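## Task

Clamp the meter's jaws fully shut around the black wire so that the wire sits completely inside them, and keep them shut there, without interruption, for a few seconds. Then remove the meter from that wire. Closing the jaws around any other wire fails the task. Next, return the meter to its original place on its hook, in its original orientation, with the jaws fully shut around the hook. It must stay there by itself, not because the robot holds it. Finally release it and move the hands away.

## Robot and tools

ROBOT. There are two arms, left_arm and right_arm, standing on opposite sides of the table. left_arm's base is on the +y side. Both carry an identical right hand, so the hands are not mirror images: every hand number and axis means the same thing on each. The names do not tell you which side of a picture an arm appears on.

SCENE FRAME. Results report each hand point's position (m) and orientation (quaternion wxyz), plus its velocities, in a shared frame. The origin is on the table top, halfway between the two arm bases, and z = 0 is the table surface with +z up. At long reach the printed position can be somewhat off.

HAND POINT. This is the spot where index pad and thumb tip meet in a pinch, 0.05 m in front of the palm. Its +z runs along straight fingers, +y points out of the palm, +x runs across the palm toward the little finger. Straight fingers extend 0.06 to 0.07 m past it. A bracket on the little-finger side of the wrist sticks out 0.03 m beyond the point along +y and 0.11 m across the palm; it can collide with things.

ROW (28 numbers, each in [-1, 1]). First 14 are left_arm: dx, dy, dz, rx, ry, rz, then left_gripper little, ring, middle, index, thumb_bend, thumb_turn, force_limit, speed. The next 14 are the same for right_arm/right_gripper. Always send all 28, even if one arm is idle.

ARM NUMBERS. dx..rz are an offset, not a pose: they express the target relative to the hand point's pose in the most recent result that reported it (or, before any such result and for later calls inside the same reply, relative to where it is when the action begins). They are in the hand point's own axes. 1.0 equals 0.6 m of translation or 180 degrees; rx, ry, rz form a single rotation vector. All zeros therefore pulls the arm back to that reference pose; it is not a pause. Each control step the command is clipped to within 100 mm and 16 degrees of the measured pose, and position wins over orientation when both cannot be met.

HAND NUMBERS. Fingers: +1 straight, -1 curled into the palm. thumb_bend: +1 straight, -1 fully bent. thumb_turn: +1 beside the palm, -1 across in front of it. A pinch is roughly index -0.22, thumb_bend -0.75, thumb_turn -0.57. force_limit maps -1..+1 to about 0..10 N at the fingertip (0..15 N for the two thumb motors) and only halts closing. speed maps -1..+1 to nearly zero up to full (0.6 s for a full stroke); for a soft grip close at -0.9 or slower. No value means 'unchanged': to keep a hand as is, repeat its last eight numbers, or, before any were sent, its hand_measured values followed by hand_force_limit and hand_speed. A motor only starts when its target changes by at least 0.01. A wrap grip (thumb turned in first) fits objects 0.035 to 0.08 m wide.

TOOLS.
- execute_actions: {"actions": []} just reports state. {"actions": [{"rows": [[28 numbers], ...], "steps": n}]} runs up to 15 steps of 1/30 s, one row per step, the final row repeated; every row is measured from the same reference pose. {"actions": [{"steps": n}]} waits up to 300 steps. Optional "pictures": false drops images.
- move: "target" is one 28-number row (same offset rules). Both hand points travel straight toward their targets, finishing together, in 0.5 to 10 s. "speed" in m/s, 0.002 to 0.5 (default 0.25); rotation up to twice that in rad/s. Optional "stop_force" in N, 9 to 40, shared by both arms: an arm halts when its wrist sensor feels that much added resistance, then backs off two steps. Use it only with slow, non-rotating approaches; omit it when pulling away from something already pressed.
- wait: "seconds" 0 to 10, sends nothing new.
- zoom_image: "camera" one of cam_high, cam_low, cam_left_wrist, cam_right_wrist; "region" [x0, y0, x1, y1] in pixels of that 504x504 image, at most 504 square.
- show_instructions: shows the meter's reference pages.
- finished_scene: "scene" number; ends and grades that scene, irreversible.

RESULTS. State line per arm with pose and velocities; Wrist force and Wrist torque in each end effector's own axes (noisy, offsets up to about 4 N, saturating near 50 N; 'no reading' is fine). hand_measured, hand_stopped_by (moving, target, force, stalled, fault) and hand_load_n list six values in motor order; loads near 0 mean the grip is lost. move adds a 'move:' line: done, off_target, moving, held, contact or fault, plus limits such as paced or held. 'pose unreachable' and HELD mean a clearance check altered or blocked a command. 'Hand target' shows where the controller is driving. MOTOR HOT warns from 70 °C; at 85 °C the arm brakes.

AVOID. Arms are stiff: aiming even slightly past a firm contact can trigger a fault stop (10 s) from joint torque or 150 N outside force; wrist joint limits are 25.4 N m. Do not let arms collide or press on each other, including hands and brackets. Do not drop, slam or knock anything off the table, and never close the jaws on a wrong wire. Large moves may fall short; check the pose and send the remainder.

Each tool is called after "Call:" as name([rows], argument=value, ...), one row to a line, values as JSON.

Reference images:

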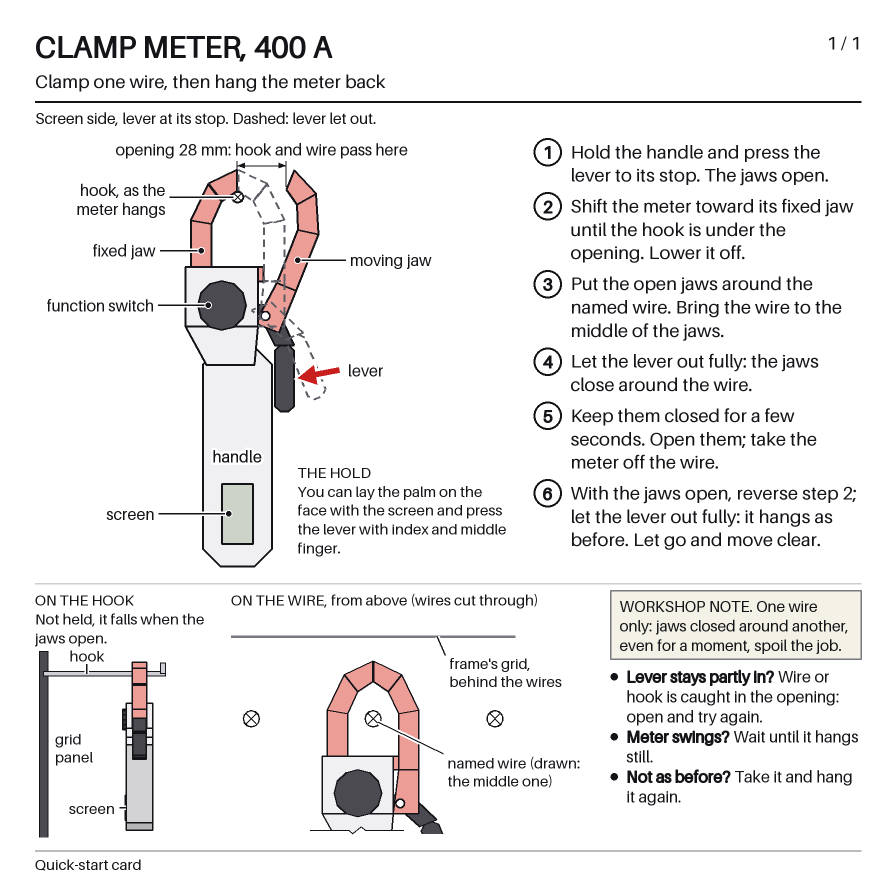

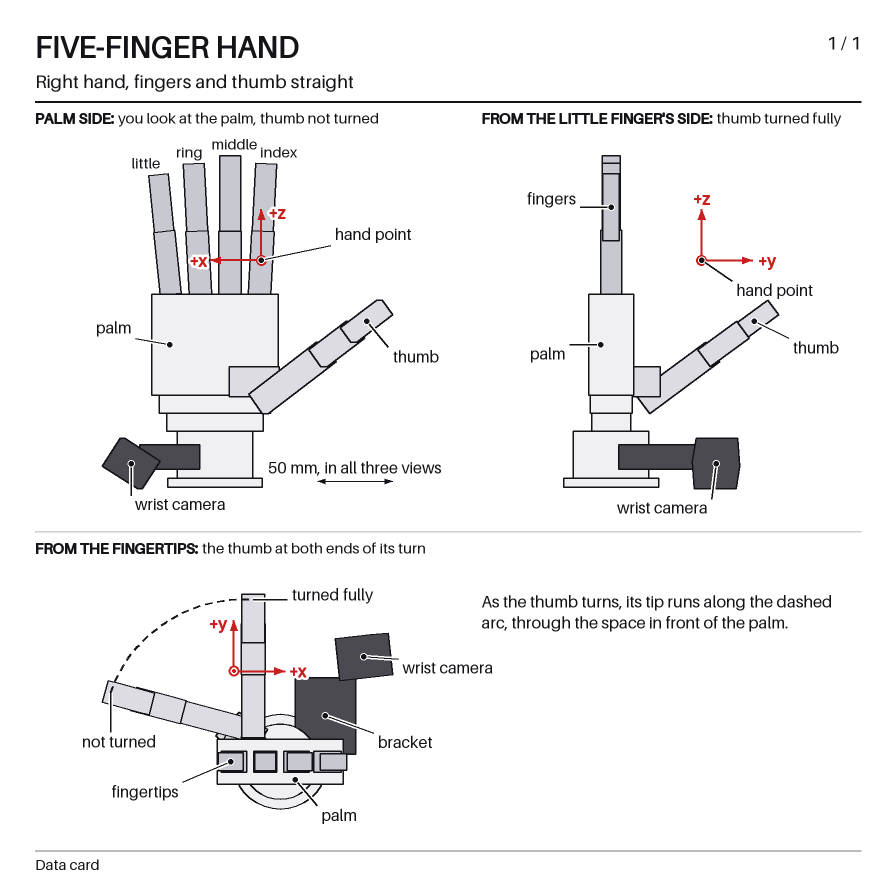

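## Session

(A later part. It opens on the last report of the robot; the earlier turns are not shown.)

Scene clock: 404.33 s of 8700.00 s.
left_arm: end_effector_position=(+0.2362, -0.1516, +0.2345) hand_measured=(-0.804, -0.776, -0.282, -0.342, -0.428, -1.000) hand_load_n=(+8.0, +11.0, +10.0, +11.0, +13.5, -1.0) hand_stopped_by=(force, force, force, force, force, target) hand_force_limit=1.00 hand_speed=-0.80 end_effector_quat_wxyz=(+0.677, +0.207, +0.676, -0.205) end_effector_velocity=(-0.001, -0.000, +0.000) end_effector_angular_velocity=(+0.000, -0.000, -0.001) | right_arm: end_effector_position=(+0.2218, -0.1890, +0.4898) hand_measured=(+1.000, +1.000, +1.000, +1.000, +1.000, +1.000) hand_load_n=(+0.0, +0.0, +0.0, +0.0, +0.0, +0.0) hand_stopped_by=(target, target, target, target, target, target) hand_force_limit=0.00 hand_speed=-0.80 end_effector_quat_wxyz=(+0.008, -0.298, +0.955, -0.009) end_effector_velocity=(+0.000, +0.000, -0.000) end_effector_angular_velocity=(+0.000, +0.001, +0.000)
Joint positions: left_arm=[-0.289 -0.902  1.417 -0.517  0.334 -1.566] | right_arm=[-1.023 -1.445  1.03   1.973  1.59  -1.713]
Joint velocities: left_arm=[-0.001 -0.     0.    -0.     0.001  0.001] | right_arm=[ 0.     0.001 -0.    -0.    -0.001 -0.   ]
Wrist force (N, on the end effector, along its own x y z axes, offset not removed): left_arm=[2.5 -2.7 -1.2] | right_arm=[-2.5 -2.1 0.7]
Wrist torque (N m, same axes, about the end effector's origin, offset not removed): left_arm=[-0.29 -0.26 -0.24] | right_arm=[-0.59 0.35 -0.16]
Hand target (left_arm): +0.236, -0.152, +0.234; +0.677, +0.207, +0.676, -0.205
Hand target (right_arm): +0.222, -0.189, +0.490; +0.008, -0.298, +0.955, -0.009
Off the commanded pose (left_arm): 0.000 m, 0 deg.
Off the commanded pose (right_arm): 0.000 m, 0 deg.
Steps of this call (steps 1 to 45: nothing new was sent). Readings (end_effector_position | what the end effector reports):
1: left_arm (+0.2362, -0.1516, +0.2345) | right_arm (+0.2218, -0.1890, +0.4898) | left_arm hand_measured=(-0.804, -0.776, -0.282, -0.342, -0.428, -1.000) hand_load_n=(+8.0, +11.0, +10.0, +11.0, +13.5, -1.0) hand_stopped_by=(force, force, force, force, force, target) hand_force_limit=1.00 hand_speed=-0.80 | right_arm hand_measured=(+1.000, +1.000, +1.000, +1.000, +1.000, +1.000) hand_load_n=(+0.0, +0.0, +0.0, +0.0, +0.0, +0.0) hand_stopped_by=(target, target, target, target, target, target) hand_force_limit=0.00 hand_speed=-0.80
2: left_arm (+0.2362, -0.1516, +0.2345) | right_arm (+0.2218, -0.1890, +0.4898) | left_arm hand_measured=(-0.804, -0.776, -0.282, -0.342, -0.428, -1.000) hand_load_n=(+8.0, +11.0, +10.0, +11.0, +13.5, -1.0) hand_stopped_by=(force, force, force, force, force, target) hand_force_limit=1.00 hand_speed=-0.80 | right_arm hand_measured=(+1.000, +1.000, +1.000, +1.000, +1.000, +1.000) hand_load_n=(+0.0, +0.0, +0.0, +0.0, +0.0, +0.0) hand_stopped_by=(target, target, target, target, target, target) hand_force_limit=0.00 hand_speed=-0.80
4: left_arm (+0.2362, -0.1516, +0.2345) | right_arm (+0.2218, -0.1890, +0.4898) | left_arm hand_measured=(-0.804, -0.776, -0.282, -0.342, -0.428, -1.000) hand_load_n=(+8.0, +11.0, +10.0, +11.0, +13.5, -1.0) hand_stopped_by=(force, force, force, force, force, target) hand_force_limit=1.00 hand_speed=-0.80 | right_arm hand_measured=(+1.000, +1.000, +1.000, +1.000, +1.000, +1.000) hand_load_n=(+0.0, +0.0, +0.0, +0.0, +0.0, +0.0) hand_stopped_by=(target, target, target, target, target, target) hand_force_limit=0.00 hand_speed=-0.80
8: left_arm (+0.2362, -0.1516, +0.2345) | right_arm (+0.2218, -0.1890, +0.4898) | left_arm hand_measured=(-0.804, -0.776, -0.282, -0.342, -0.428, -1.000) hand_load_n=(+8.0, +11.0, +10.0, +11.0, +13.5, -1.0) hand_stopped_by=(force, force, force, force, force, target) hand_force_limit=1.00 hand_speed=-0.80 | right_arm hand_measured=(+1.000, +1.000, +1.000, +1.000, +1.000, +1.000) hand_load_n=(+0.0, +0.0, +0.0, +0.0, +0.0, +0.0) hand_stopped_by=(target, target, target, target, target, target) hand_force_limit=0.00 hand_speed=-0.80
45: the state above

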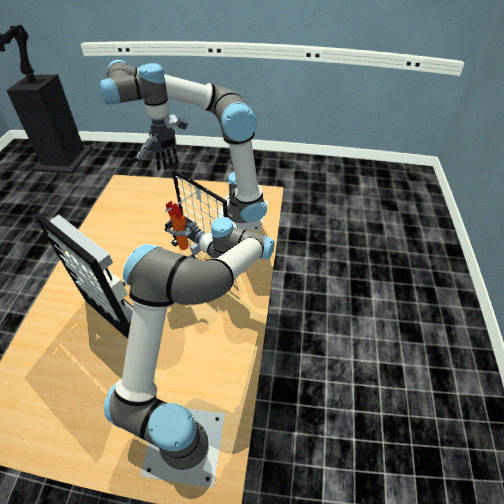

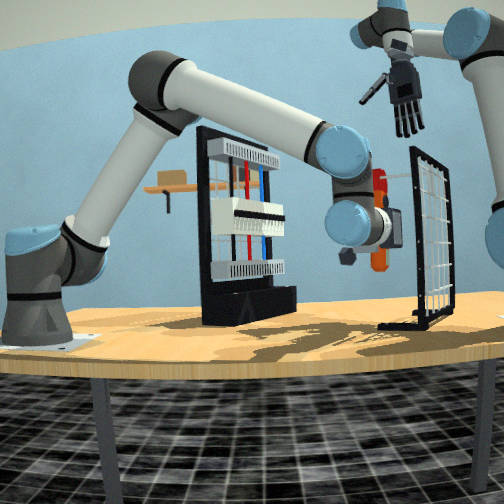

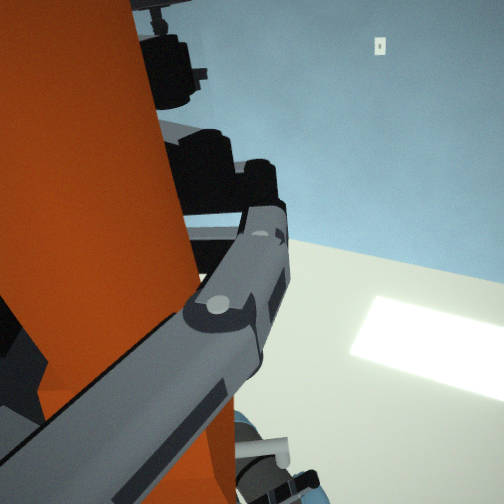

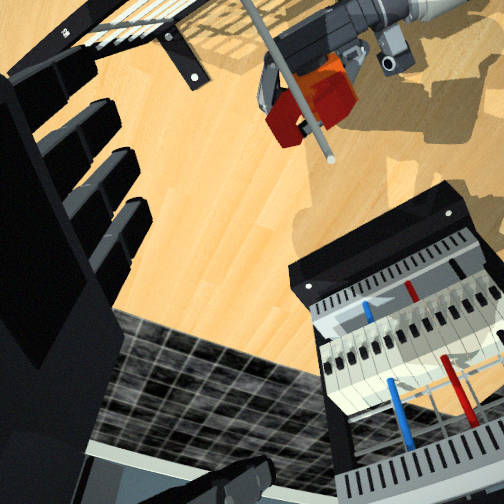

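Call:
move(target=[0.09,0,-0.006,0,0,0, -0.97,-0.97,-0.97,-0.97,-0.97,-1,1,-0.8, 0,0,0,0,0,0, 1,1,1,1,1,1,0,-0.8], speed=0.04)

Scene clock: 411.60 s of 8700.00 s.
left_arm: end_effector_position=(+0.2333, -0.1494, +0.1808) hand_measured=(-0.804, -0.776, -0.282, -0.342, -0.428, -1.000) hand_load_n=(+8.0, +11.0, +10.0, +11.0, +13.5, -1.0) hand_stopped_by=(force, force, force, force, force, target) hand_force_limit=1.00 hand_speed=-0.80 end_effector_quat_wxyz=(+0.677, +0.207, +0.676, -0.205) end_effector_velocity=(+0.001, +0.000, -0.002) end_effector_angular_velocity=(-0.001, -0.000, +0.002) | right_arm: end_effector_position=(+0.2218, -0.1890, +0.4898) hand_measured=(+1.000, +1.000, +1.000, +1.000, +1.000, +1.000) hand_load_n=(+0.0, +0.0, +0.0, +0.0, +0.0, +0.0) hand_stopped_by=(target, target, target, target, target, target) hand_force_limit=0.00 hand_speed=-0.80 end_effector_quat_wxyz=(+0.008, -0.298, +0.955, -0.009) end_effector_velocity=(-0.000, -0.000, -0.000) end_effector_angular_velocity=(-0.000, +0.001, +0.000)
Joint positions: left_arm=[-0.295 -0.838  1.461 -0.626  0.328 -1.566] | right_arm=[-1.023 -1.445  1.03   1.973  1.59  -1.713]
Joint velocities: left_arm=[ 0.002  0.003  0.002 -0.007  0.     0.001] | right_arm=[ 0.    -0.     0.001  0.    -0.    -0.   ]
Wrist force (N, on the end effector, along its own x y z axes, offset not removed): left_arm=[2.6 1.1 -0.6] | right_arm=[-3.2 -1.0 -0.4]
Wrist torque (N m, same axes, about the end effector's origin, offset not removed): left_arm=[0.36 -0.18 -0.13] | right_arm=[-0.33 0.59 -0.09]
Hand target (left_arm): +0.233, -0.149, +0.180; +0.677, +0.207, +0.676, -0.205
Hand target (right_arm): +0.222, -0.189, +0.490; +0.008, -0.298, +0.955, -0.009
Off the commanded pose (left_arm): 0.000 m, 0 deg.
Off the commanded pose (right_arm): 0.000 m, 0 deg.
After step 90, 2.50 s passed at rest.
move: done

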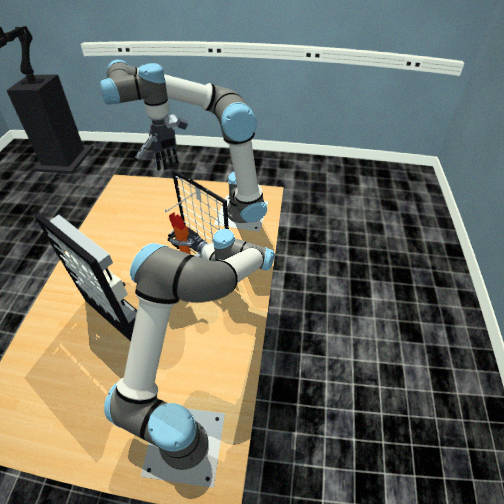

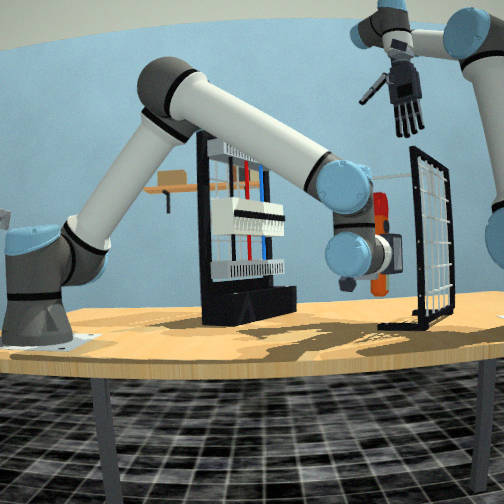

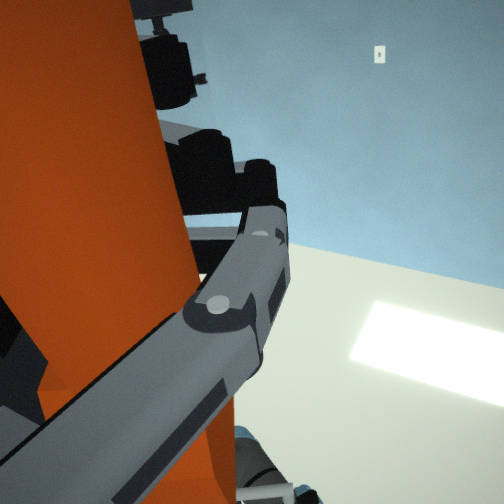

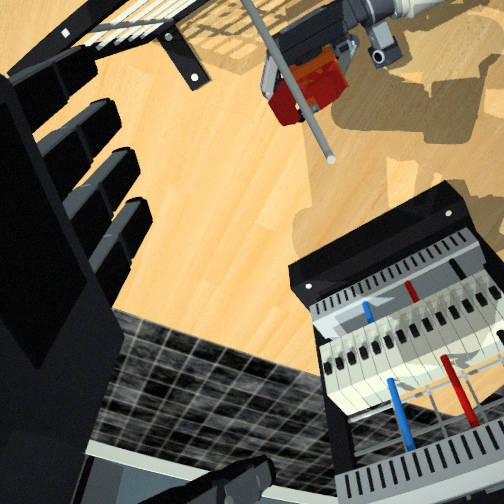

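Call:
move(target=[-0.02,0.21,0,0,0,0, -0.97,-0.97,-0.97,-0.97,-0.97,-1,1,-0.8, 0,0,0,0,0,0, 1,1,1,1,1,1,0,-0.8], speed=0.1)

Scene clock: 516.00 s of 8700.00 s.
left_arm: end_effector_position=(+0.3036, -0.0453, +0.1932) hand_measured=(-0.804, -0.776, -0.282, -0.342, -0.428, -1.000) hand_load_n=(+8.0, +11.0, +10.0, +11.0, +13.5, -1.0) hand_stopped_by=(force, force, force, force, force, target) hand_force_limit=1.00 hand_speed=-0.80 end_effector_quat_wxyz=(+0.677, +0.207, +0.676, -0.205) end_effector_velocity=(+0.000, +0.002, +0.000) end_effector_angular_velocity=(-0.000, -0.001, -0.004) | right_arm: end_effector_position=(+0.2218, -0.1890, +0.4898) hand_measured=(+1.000, +1.000, +1.000, +1.000, +1.000, +1.000) hand_load_n=(+0.0, +0.0, +0.0, +0.0, +0.0, +0.0) hand_stopped_by=(target, target, target, target, target, target) hand_force_limit=0.00 hand_speed=-0.80 end_effector_quat_wxyz=(+0.008, -0.298, +0.955, -0.009) end_effector_velocity=(-0.000, +0.000, +0.000) end_effector_angular_velocity=(+0.001, -0.000, +0.000)
Joint positions: left_arm=[-0.212 -1.05   1.807 -0.759  0.411 -1.566] | right_arm=[-1.023 -1.445  1.03   1.973  1.59  -1.713]
Joint velocities: left_arm=[ 0.001 -0.005  0.008 -0.005  0.005  0.002] | right_arm=[ 0. -0.  0. -0. -0.  0.]
Wrist force (N, on the end effector, along its own x y z axes, offset not removed): left_arm=[3.7 1.1 0.9] | right_arm=[-1.8 -0.3 -1.2]
Wrist torque (N m, same axes, about the end effector's origin, offset not removed): left_arm=[0.22 -0.45 -0.05] | right_arm=[-0.12 0.42 -0.08]
Hand target (left_arm): +0.304, -0.045, +0.193; +0.677, +0.207, +0.676, -0.205
Hand target (right_arm): +0.222, -0.189, +0.490; +0.008, -0.298, +0.955, -0.009
Off the commanded pose (left_arm): 0.000 m, 0 deg.
Off the commanded pose (right_arm): 0.000 m, 0 deg.
After step 90, 99.60 s passed at rest.
move: done

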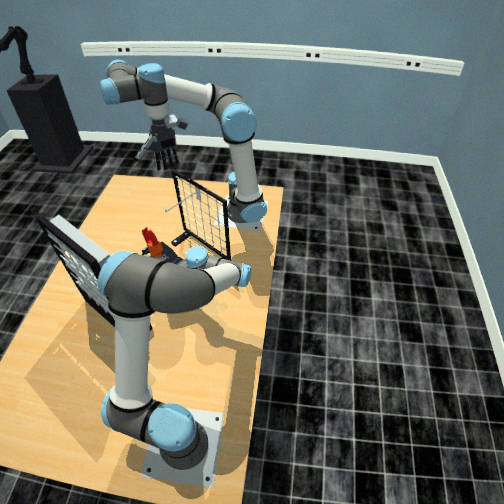

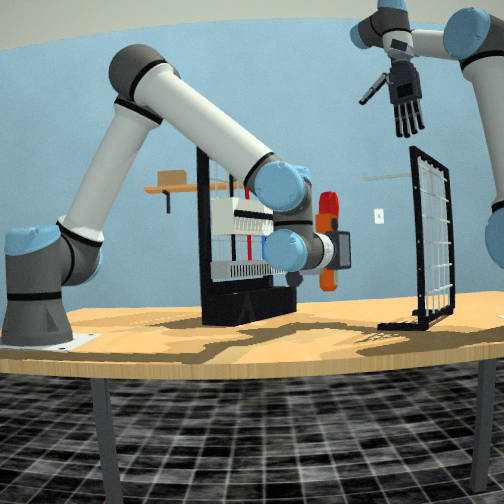

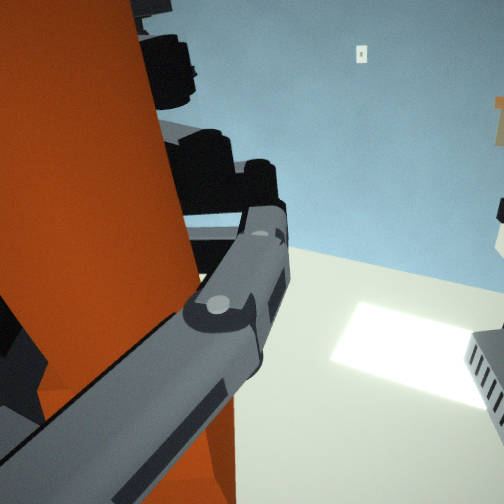

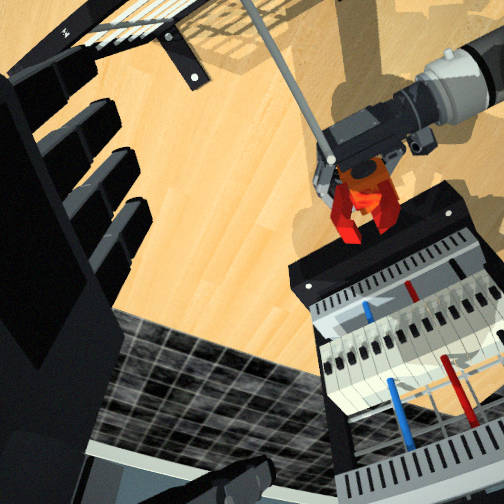

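Call:
move(target=[-0.14,-0.02,-0.233,0,0,-0.5, -0.97,-0.97,-0.97,-0.97,-0.97,-1,1,-0.8, 0,0,0,0,0,0, 1,1,1,1,1,1,0,-0.8], speed=0.15)

Scene clock: 538.93 s of 8700.00 s.
left_arm: end_effector_position=(+0.1809, +0.0226, +0.2771) hand_measured=(-0.804, -0.776, -0.282, -0.342, -0.428, -1.000) hand_load_n=(+8.0, +11.0, +10.0, +11.0, +13.5, -1.0) hand_stopped_by=(force, force, force, force, force, target) hand_force_limit=1.00 hand_speed=-0.80 end_effector_quat_wxyz=(+0.334, -0.331, +0.624, -0.625) end_effector_velocity=(-0.000, +0.001, +0.001) end_effector_angular_velocity=(-0.005, +0.018, +0.001) | right_arm: end_effector_position=(+0.2218, -0.1890, +0.4898) hand_measured=(+1.000, +1.000, +1.000, +1.000, +1.000, +1.000) hand_load_n=(+0.0, +0.0, +0.0, +0.0, +0.0, +0.0) hand_stopped_by=(target, target, target, target, target, target) hand_force_limit=0.00 hand_speed=-0.80 end_effector_quat_wxyz=(+0.008, -0.298, +0.955, -0.009) end_effector_velocity=(+0.000, -0.000, -0.000) end_effector_angular_velocity=(-0.001, -0.000, +0.000)
Joint positions: left_arm=[-0.503 -1.48   1.872 -0.423  0.12  -3.107] | right_arm=[-1.023 -1.445  1.03   1.973  1.59  -1.713]
Joint velocities: left_arm=[ 0.001  0.018 -0.032  0.118 -0.001 -0.118] | right_arm=[-0.     0.001 -0.    -0.     0.001 -0.   ]
Wrist force (N, on the end effector, along its own x y z axes, offset not removed): left_arm=[-2.0 0.1 0.8] | right_arm=[-3.9 -2.0 0.0]
Wrist torque (N m, same axes, about the end effector's origin, offset not removed): left_arm=[-0.24 0.30 -0.37] | right_arm=[-0.53 0.66 -0.18]
Hand target (left_arm): +0.181, +0.023, +0.277; +0.334, -0.331, +0.624, -0.624
Hand target (right_arm): +0.222, -0.189, +0.490; +0.008, -0.298, +0.955, -0.009
Off the commanded pose (left_arm): 0.000 m, 0 deg.
Off the commanded pose (right_arm): 0.000 m, 0 deg.
After step 90, 14.23 s passed at rest.
move: done

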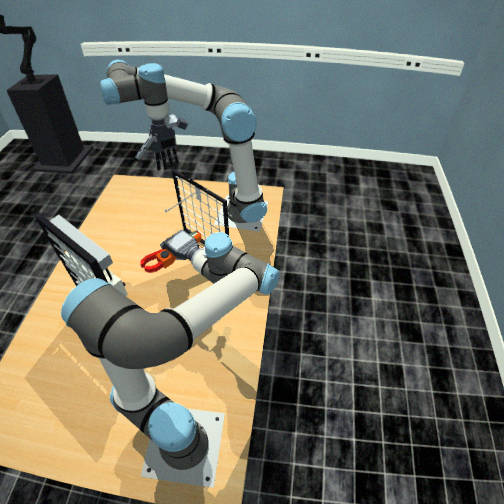

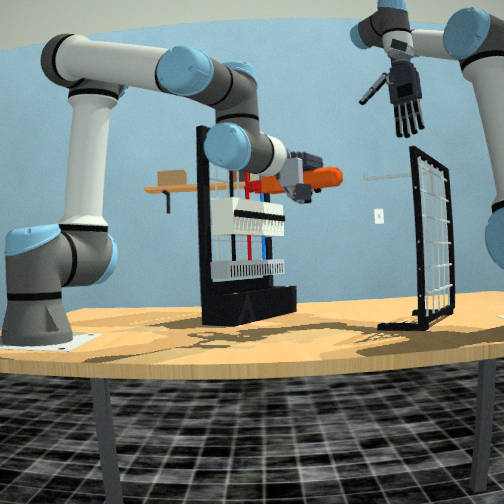

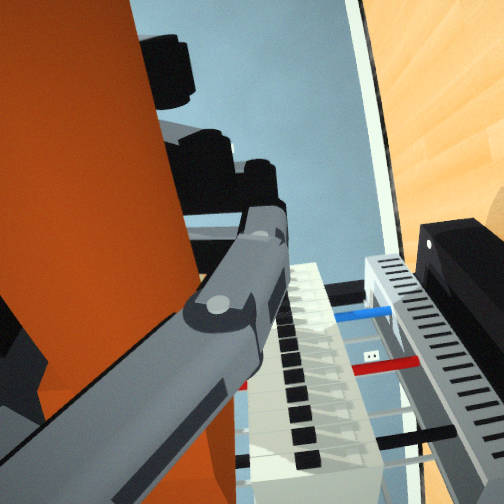

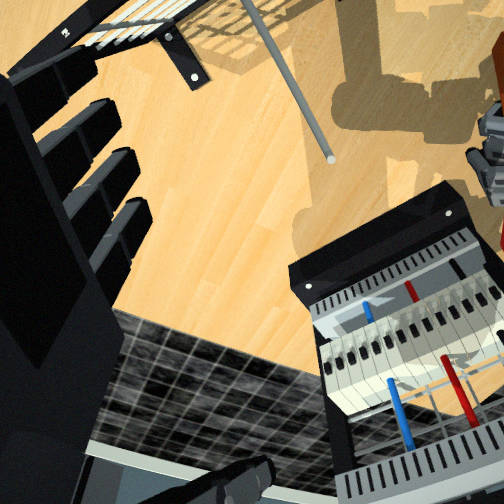

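Call:
move(target=[0,0,0,0,0,0, -0.97,-0.97,-0.97,-0.97,-0.97,-1,1,-0.8, 0,0.1,-0.03,0,0,-0.16, 1,1,1,1,1,1,0,-0.8], speed=0.15)

Scene clock: 554.20 s of 8700.00 s.
left_arm: end_effector_position=(+0.1809, +0.0226, +0.2771) hand_measured=(-0.804, -0.776, -0.282, -0.342, -0.428, -1.000) hand_load_n=(+8.0, +11.0, +10.0, +11.0, +13.5, -1.0) hand_stopped_by=(force, force, force, force, force, target) hand_force_limit=1.00 hand_speed=-0.80 end_effector_quat_wxyz=(+0.334, -0.331, +0.624, -0.625) end_effector_velocity=(+0.000, +0.000, -0.001) end_effector_angular_velocity=(+0.003, -0.002, +0.000) | right_arm: end_effector_position=(+0.1874, -0.1395, +0.5064) hand_measured=(+1.000, +1.000, +1.000, +1.000, +1.000, +1.000) hand_load_n=(+0.0, +0.0, +0.0, +0.0, +0.0, +0.0) hand_stopped_by=(target, target, target, target, target, target) hand_force_limit=0.00 hand_speed=-0.80 end_effector_quat_wxyz=(+0.006, -0.525, +0.851, -0.010) end_effector_velocity=(-0.001, +0.002, +0.001) end_effector_angular_velocity=(-0.002, +0.001, +0.017)
Joint positions: left_arm=[-0.503 -1.479  1.872 -0.423  0.12  -3.107] | right_arm=[-0.861 -1.286  0.785  2.063  1.592 -2.051]
Joint velocities: left_arm=[-0.     0.001  0.001 -0.001 -0.     0.003] | right_arm=[ 0.006  0.009 -0.013  0.006  0.001 -0.011]
Wrist force (N, on the end effector, along its own x y z axes, offset not removed): left_arm=[-3.0 -1.2 1.4] | right_arm=[-2.5 -0.4 0.2]
Wrist torque (N m, same axes, about the end effector's origin, offset not removed): left_arm=[-0.51 0.26 -0.36] | right_arm=[-0.27 0.39 -0.01]
Hand target (left_arm): +0.181, +0.023, +0.277; +0.334, -0.331, +0.624, -0.625
Hand target (right_arm): +0.187, -0.139, +0.506; +0.005, -0.526, +0.851, -0.010
Off the commanded pose (left_arm): 0.000 m, 0 deg.
Off the commanded pose (right_arm): 0.000 m, 0 deg.
After step 90, 10.13 s passed at rest.
move: done

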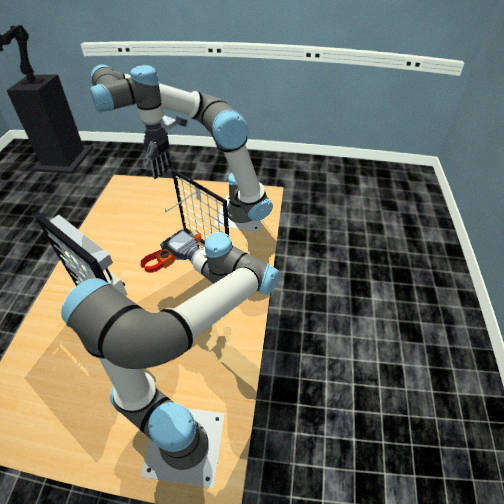

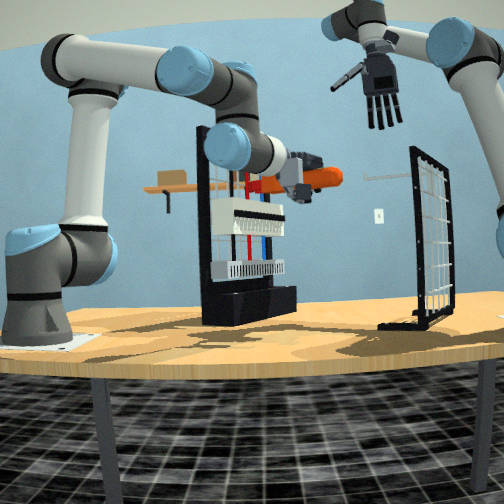

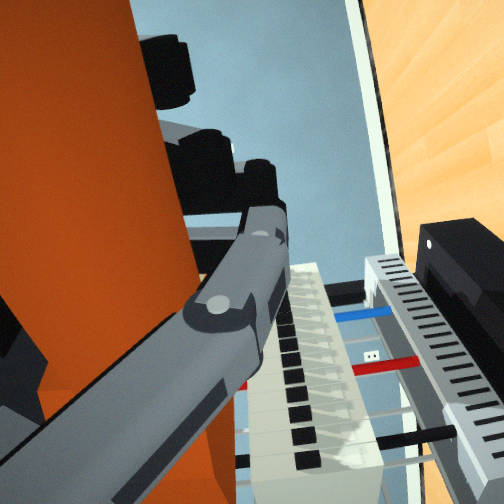

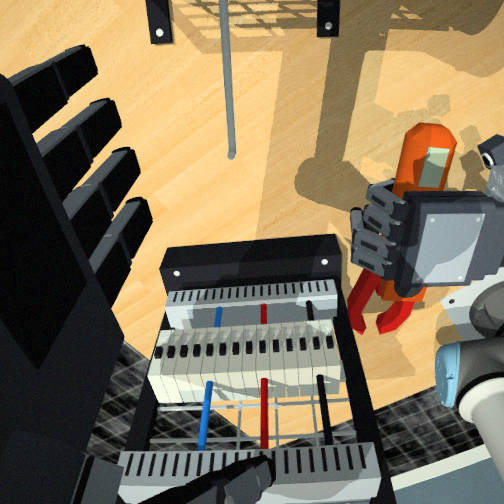

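Call:
move(target=[-0.08,0,0.05,0,0,0, -0.97,-0.97,-0.97,-0.97,-0.97,-1,1,-0.8, 0,0,0,0,0,0, 1,1,1,1,1,1,0,-0.8], speed=0.05)

Scene clock: 575.90 s of 8700.00 s.
left_arm: end_effector_position=(+0.2324, +0.0455, +0.2775) hand_measured=(-0.804, -0.776, -0.282, -0.342, -0.428, -1.000) hand_load_n=(+8.0, +11.0, +10.0, +11.0, +13.5, -1.0) hand_stopped_by=(force, force, force, force, force, target) hand_force_limit=1.00 hand_speed=-0.80 end_effector_quat_wxyz=(+0.334, -0.331, +0.624, -0.625) end_effector_velocity=(+0.002, +0.001, +0.000) end_effector_angular_velocity=(-0.000, +0.000, -0.001) | right_arm: end_effector_position=(+0.1874, -0.1395, +0.5064) hand_measured=(+1.000, +1.000, +1.000, +1.000, +1.000, +1.000) hand_load_n=(+0.0, +0.0, +0.0, +0.0, +0.0, +0.0) hand_stopped_by=(target, target, target, target, target, target) hand_force_limit=0.00 hand_speed=-0.80 end_effector_quat_wxyz=(+0.006, -0.525, +0.851, -0.010) end_effector_velocity=(+0.000, +0.000, -0.000) end_effector_angular_velocity=(-0.001, +0.001, -0.000)
Joint positions: left_arm=[-0.407 -1.544  1.94  -0.413  0.216 -3.12 ] | right_arm=[-0.861 -1.286  0.785  2.063  1.592 -2.051]
Joint velocities: left_arm=[ 0.004 -0.003  0.002  0.     0.005  0.   ] | right_arm=[-0.     0.001  0.     0.    -0.    -0.   ]
Wrist force (N, on the end effector, along its own x y z axes, offset not removed): left_arm=[1.3 1.4 1.5] | right_arm=[-1.6 -0.5 -1.2]
Wrist torque (N m, same axes, about the end effector's origin, offset not removed): left_arm=[-0.08 -0.25 -0.14] | right_arm=[-0.18 0.32 0.04]
Hand target (left_arm): +0.233, +0.046, +0.277; +0.334, -0.331, +0.624, -0.625
Hand target (right_arm): +0.187, -0.140, +0.506; +0.006, -0.525, +0.851, -0.010
Off the commanded pose (left_arm): 0.000 m, 0 deg.
Off the commanded pose (right_arm): 0.000 m, 0 deg.
After step 90, 17.13 s passed at rest.
move: done

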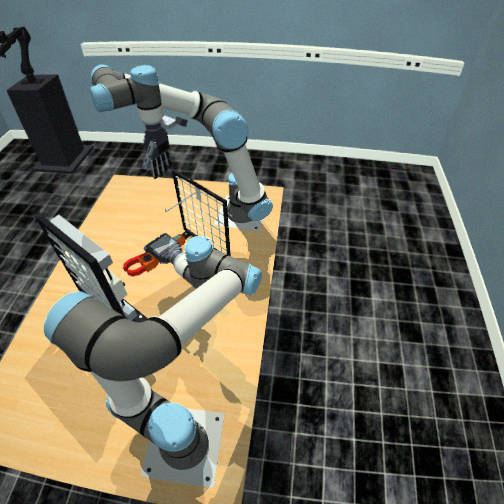

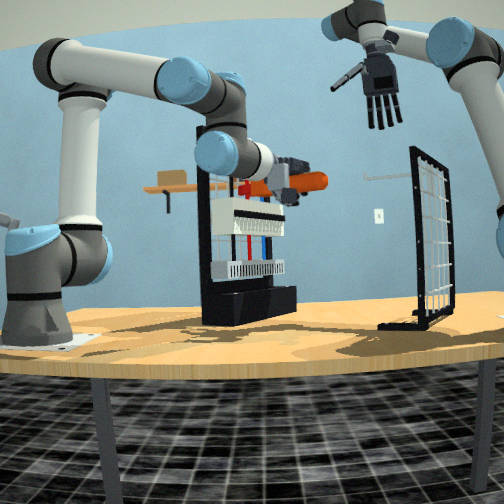

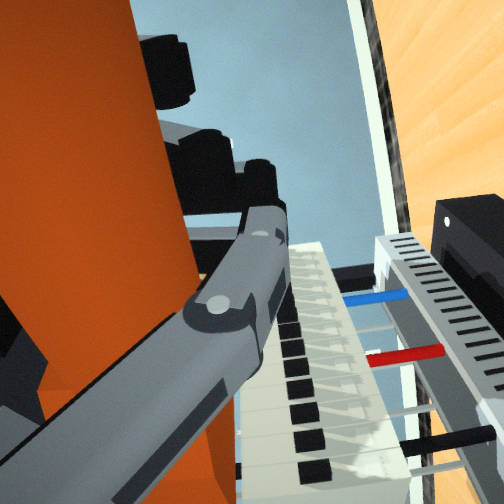

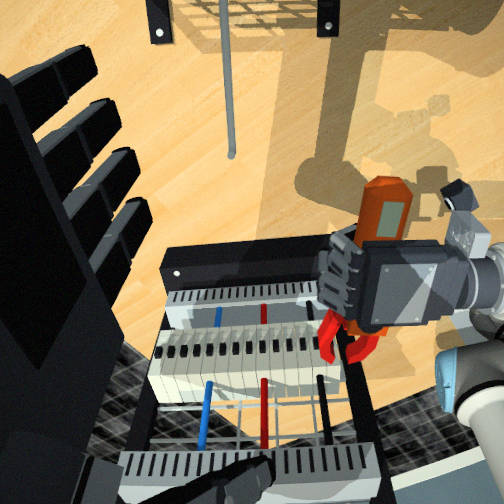

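Call:
move(target=[-0.085,0,0.02,0,0,0, -0.97,-0.97,-0.97,-0.97,-0.97,-1,1,-0.8, 0,0,0,0,0,0, 1,1,1,1,1,1,0,-0.8], speed=0.04)

Call:
zoom_image(camera="cam_right_wrist", region=[220, 260, 460, 470])

Scene clock: 589.90 s of 8700.00 s.
left_arm: end_effector_position=(+0.2706, +0.0809, +0.2778) hand_measured=(-0.804, -0.776, -0.282, -0.342, -0.428, -1.000) hand_load_n=(+4.0, +8.0, +10.0, +11.5, +13.5, +0.5) hand_stopped_by=(force, force, force, force, force, target) hand_force_limit=1.00 hand_speed=-0.80 end_effector_quat_wxyz=(+0.334, -0.331, +0.624, -0.625) end_effector_velocity=(+0.003, +0.002, +0.000) end_effector_angular_velocity=(-0.001, +0.001, +0.001) | right_arm: end_effector_position=(+0.1874, -0.1395, +0.5064) hand_measured=(+1.000, +1.000, +1.000, +1.000, +1.000, +1.000) hand_load_n=(+0.0, +0.0, +0.0, +0.0, +0.0, +0.0) hand_stopped_by=(target, target, target, target, target, target) hand_force_limit=0.00 hand_speed=-0.80 end_effector_quat_wxyz=(+0.006, -0.525, +0.851, -0.010) end_effector_velocity=(-0.000, +0.000, +0.000) end_effector_angular_velocity=(+0.000, -0.000, +0.000)
Joint positions: left_arm=[-0.339 -1.632  2.024 -0.407  0.284 -3.124] | right_arm=[-0.861 -1.286  0.785  2.063  1.592 -2.051]
Joint velocities: left_arm=[ 0.005 -0.005  0.004  0.     0.004 -0.001] | right_arm=[ 0. -0. -0. -0.  0. -0.]
Wrist force (N, on the end effector, along its own x y z axes, offset not removed): left_arm=[4.9 0.4 6.0] | right_arm=[-2.9 -0.1 -0.4]
Wrist torque (N m, same axes, about the end effector's origin, offset not removed): left_arm=[-0.16 0.41 -0.01] | right_arm=[-0.21 0.48 -0.08]
Hand target (left_arm): +0.271, +0.081, +0.278; +0.334, -0.330, +0.624, -0.625
Hand target (right_arm): +0.187, -0.140, +0.506; +0.006, -0.525, +0.851, -0.010
Off the commanded pose (left_arm): 0.000 m, 0 deg.
Off the commanded pose (right_arm): 0.000 m, 0 deg.
After step 90, 9.30 s passed at rest.
move: done

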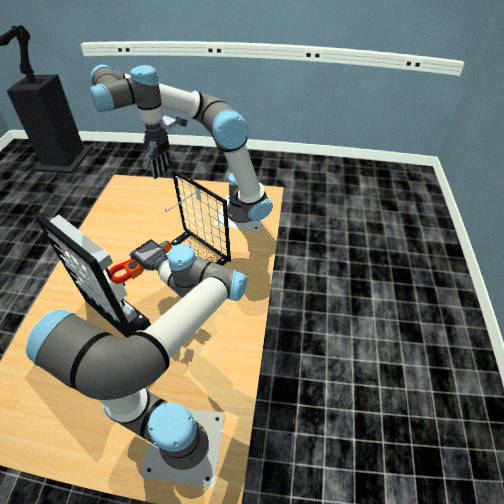

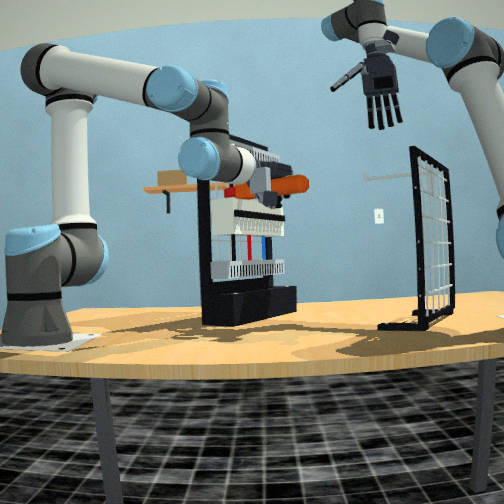

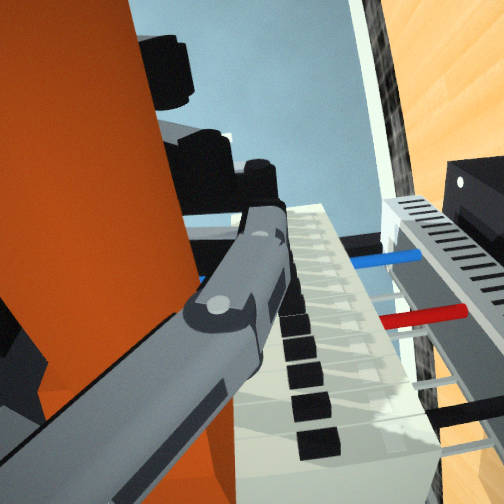

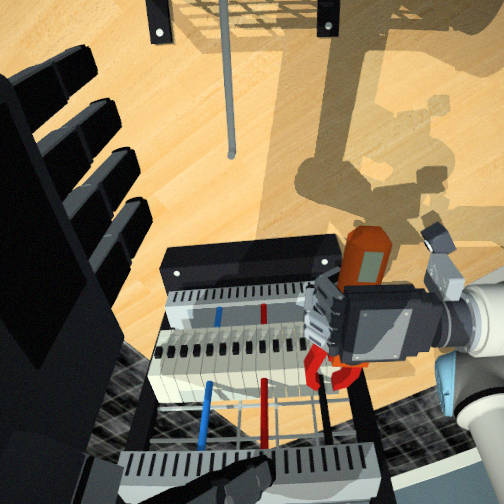

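Region (220, 260, 460, 470) of cam_right_wrist's 504x504 image, scaled by 2.100, with more detail than that image has; it fills the top 441 rows of this view, and the rest is white.

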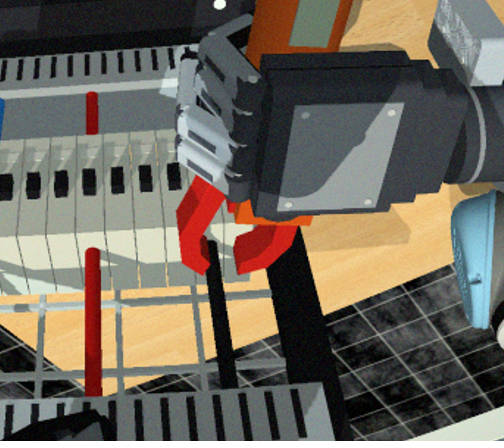

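Call:
move(target=[0.005,0,0.012,0,0,0, -0.97,-0.97,-0.97,-0.97,-0.97,-1,1,-0.8, 0,0,0,0,0,0, 1,1,1,1,1,1,0,-0.8], speed=0.02)

Call:
move(target=[-0.03,0,0,0,0,0, -0.97,-0.97,-0.97,-0.97,-0.97,-1,1,-0.8, 0,0,0,0,0,0, 1,1,1,1,1,1,0,-0.8], speed=0.015, stop_force=12)

Call:
zoom_image(camera="cam_right_wrist", region=[220, 260, 460, 470])

Scene clock: 605.23 s of 8700.00 s.
left_arm: end_effector_position=(+0.2747, +0.0746, +0.2778) hand_measured=(-0.804, -0.776, -0.282, -0.342, -0.428, -1.000) hand_load_n=(+4.5, +8.0, +9.5, +10.5, +13.5, +0.0) hand_stopped_by=(force, force, force, force, force, target) hand_force_limit=1.00 hand_speed=-0.80 end_effector_quat_wxyz=(+0.334, -0.331, +0.623, -0.625) end_effector_velocity=(+0.001, -0.002, -0.000) end_effector_angular_velocity=(-0.000, +0.000, +0.000) | right_arm: end_effector_position=(+0.1874, -0.1395, +0.5064) hand_measured=(+1.000, +1.000, +1.000, +1.000, +1.000, +1.000) hand_load_n=(+0.0, +0.0, +0.0, +0.0, +0.0, +0.0) hand_stopped_by=(target, target, target, target, target, target) hand_force_limit=0.00 hand_speed=-0.80 end_effector_quat_wxyz=(+0.006, -0.525, +0.851, -0.010) end_effector_velocity=(-0.000, -0.000, +0.000) end_effector_angular_velocity=(-0.000, -0.000, +0.001)
Joint positions: left_arm=[-0.322 -1.615  2.008 -0.408  0.301 -3.125] | right_arm=[-0.861 -1.286  0.785  2.063  1.592 -2.051]
Joint velocities: left_arm=[ 0.006  0.006 -0.005 -0.     0.005 -0.001] | right_arm=[ 0. -0. -0.  0.  0. -0.]
Wrist force (N, on the end effector, along its own x y z axes, offset not removed): left_arm=[1.7 -3.2 -2.6] | right_arm=[-3.6 -2.0 -0.8]
Wrist torque (N m, same axes, about the end effector's origin, offset not removed): left_arm=[-0.23 -0.43 0.16] | right_arm=[-0.42 0.66 -0.20]
Hand target (left_arm): +0.275, +0.074, +0.278; +0.334, -0.331, +0.624, -0.625
Hand target (right_arm): +0.187, -0.140, +0.506; +0.006, -0.525, +0.851, -0.010
Off the commanded pose (left_arm): 0.000 m, 0 deg.
Off the commanded pose (right_arm): 0.000 m, 0 deg.
After step 90, 11.57 s passed at rest.
move: done

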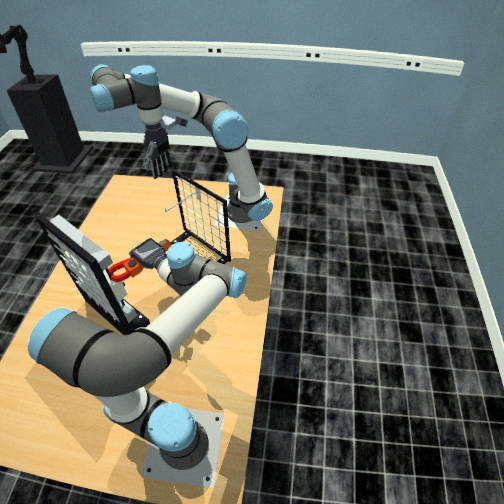

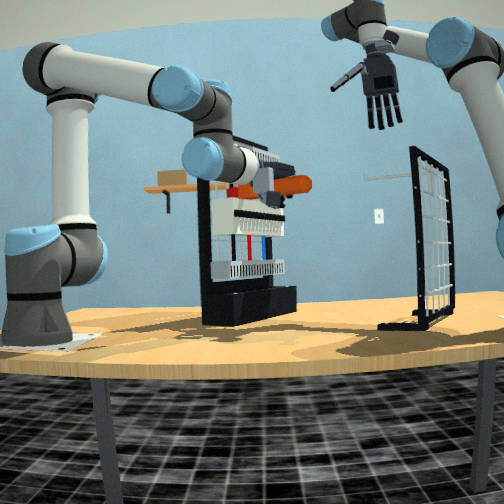

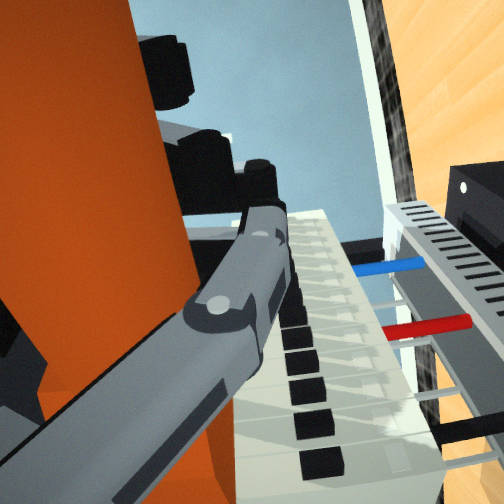

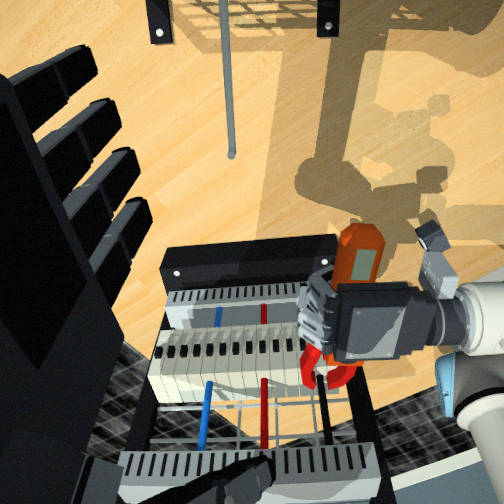

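Scene clock: 606.70 s of 8700.00 s.
left_arm: end_effector_position=(+0.2846, +0.0892, +0.2779) hand_measured=(-0.804, -0.776, -0.282, -0.342, -0.428, -1.000) hand_load_n=(+4.5, +8.0, +9.5, +11.0, +13.5, +0.0) hand_stopped_by=(force, force, force, force, force, target) hand_force_limit=1.00 hand_speed=-0.80 end_effector_quat_wxyz=(+0.334, -0.331, +0.623, -0.625) end_effector_velocity=(+0.001, +0.002, -0.000) end_effector_angular_velocity=(-0.001, +0.000, -0.002) | right_arm: end_effector_position=(+0.1874, -0.1395, +0.5064) hand_measured=(+1.000, +1.000, +1.000, +1.000, +1.000, +1.000) hand_load_n=(+0.0, +0.0, +0.0, +0.0, +0.0, +0.0) hand_stopped_by=(target, target, target, target, target, target) hand_force_limit=0.00 hand_speed=-0.80 end_effector_quat_wxyz=(+0.006, -0.525, +0.851, -0.010) end_effector_velocity=(-0.000, -0.000, +0.001) end_effector_angular_velocity=(+0.001, -0.001, -0.000)
Joint positions: left_arm=[-0.306 -1.65   2.041 -0.404  0.317 -3.125] | right_arm=[-0.861 -1.286  0.785  2.063  1.592 -2.051]
Joint velocities: left_arm=[ 0.001 -0.006  0.005  0.     0.003 -0.001] | right_arm=[ 0.    -0.001 -0.002  0.    -0.     0.   ]
Wrist force (N, on the end effector, along its own x y z axes, offset not removed): left_arm=[0.7 -1.4 1.7] | right_arm=[-2.5 -1.1 -0.5]
Wrist torque (N m, same axes, about the end effector's origin, offset not removed): left_arm=[-0.40 -0.08 -0.07] | right_arm=[-0.33 0.57 -0.11]
Hand target (left_arm): +0.285, +0.090, +0.278; +0.334, -0.331, +0.623, -0.625
Hand target (right_arm): +0.187, -0.140, +0.506; +0.006, -0.525, +0.851, -0.010
Off the commanded pose (left_arm): 0.000 m, 0 deg.
Off the commanded pose (right_arm): 0.000 m, 0 deg.
move: done

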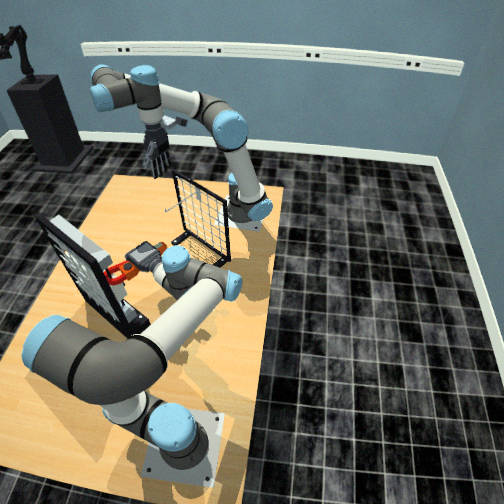

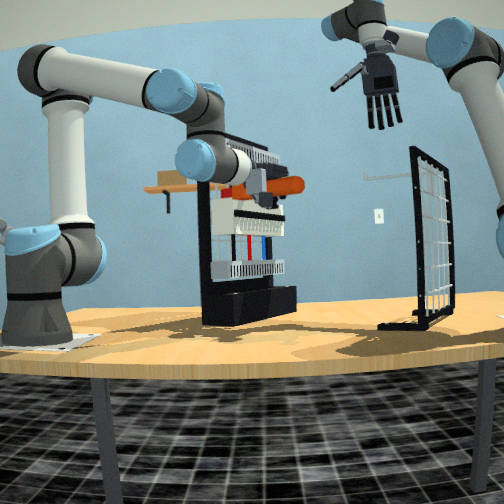

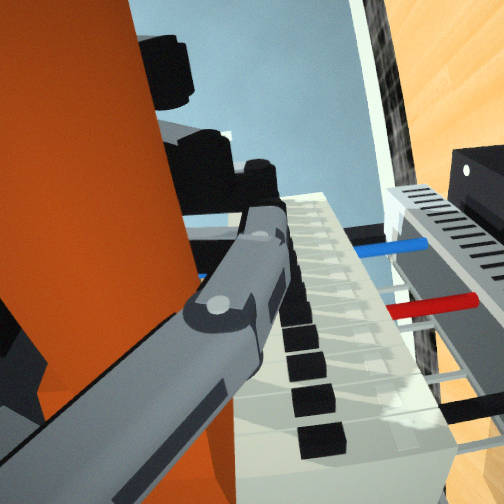

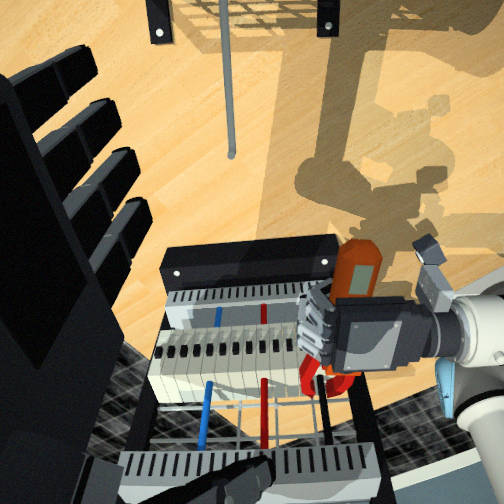

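Region (220, 260, 460, 470) of cam_right_wrist's 504x504 image, scaled by 2.100, with more detail than that image has; it fills the top 441 rows of this view, and the rest is white.

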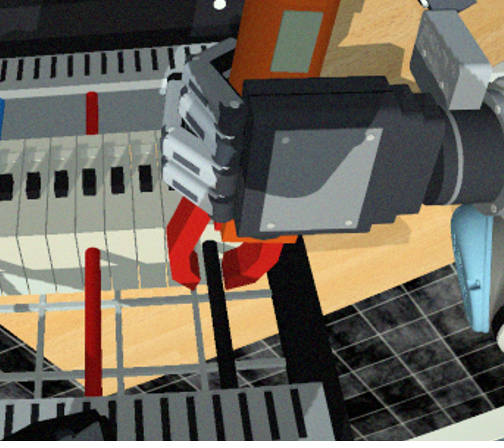

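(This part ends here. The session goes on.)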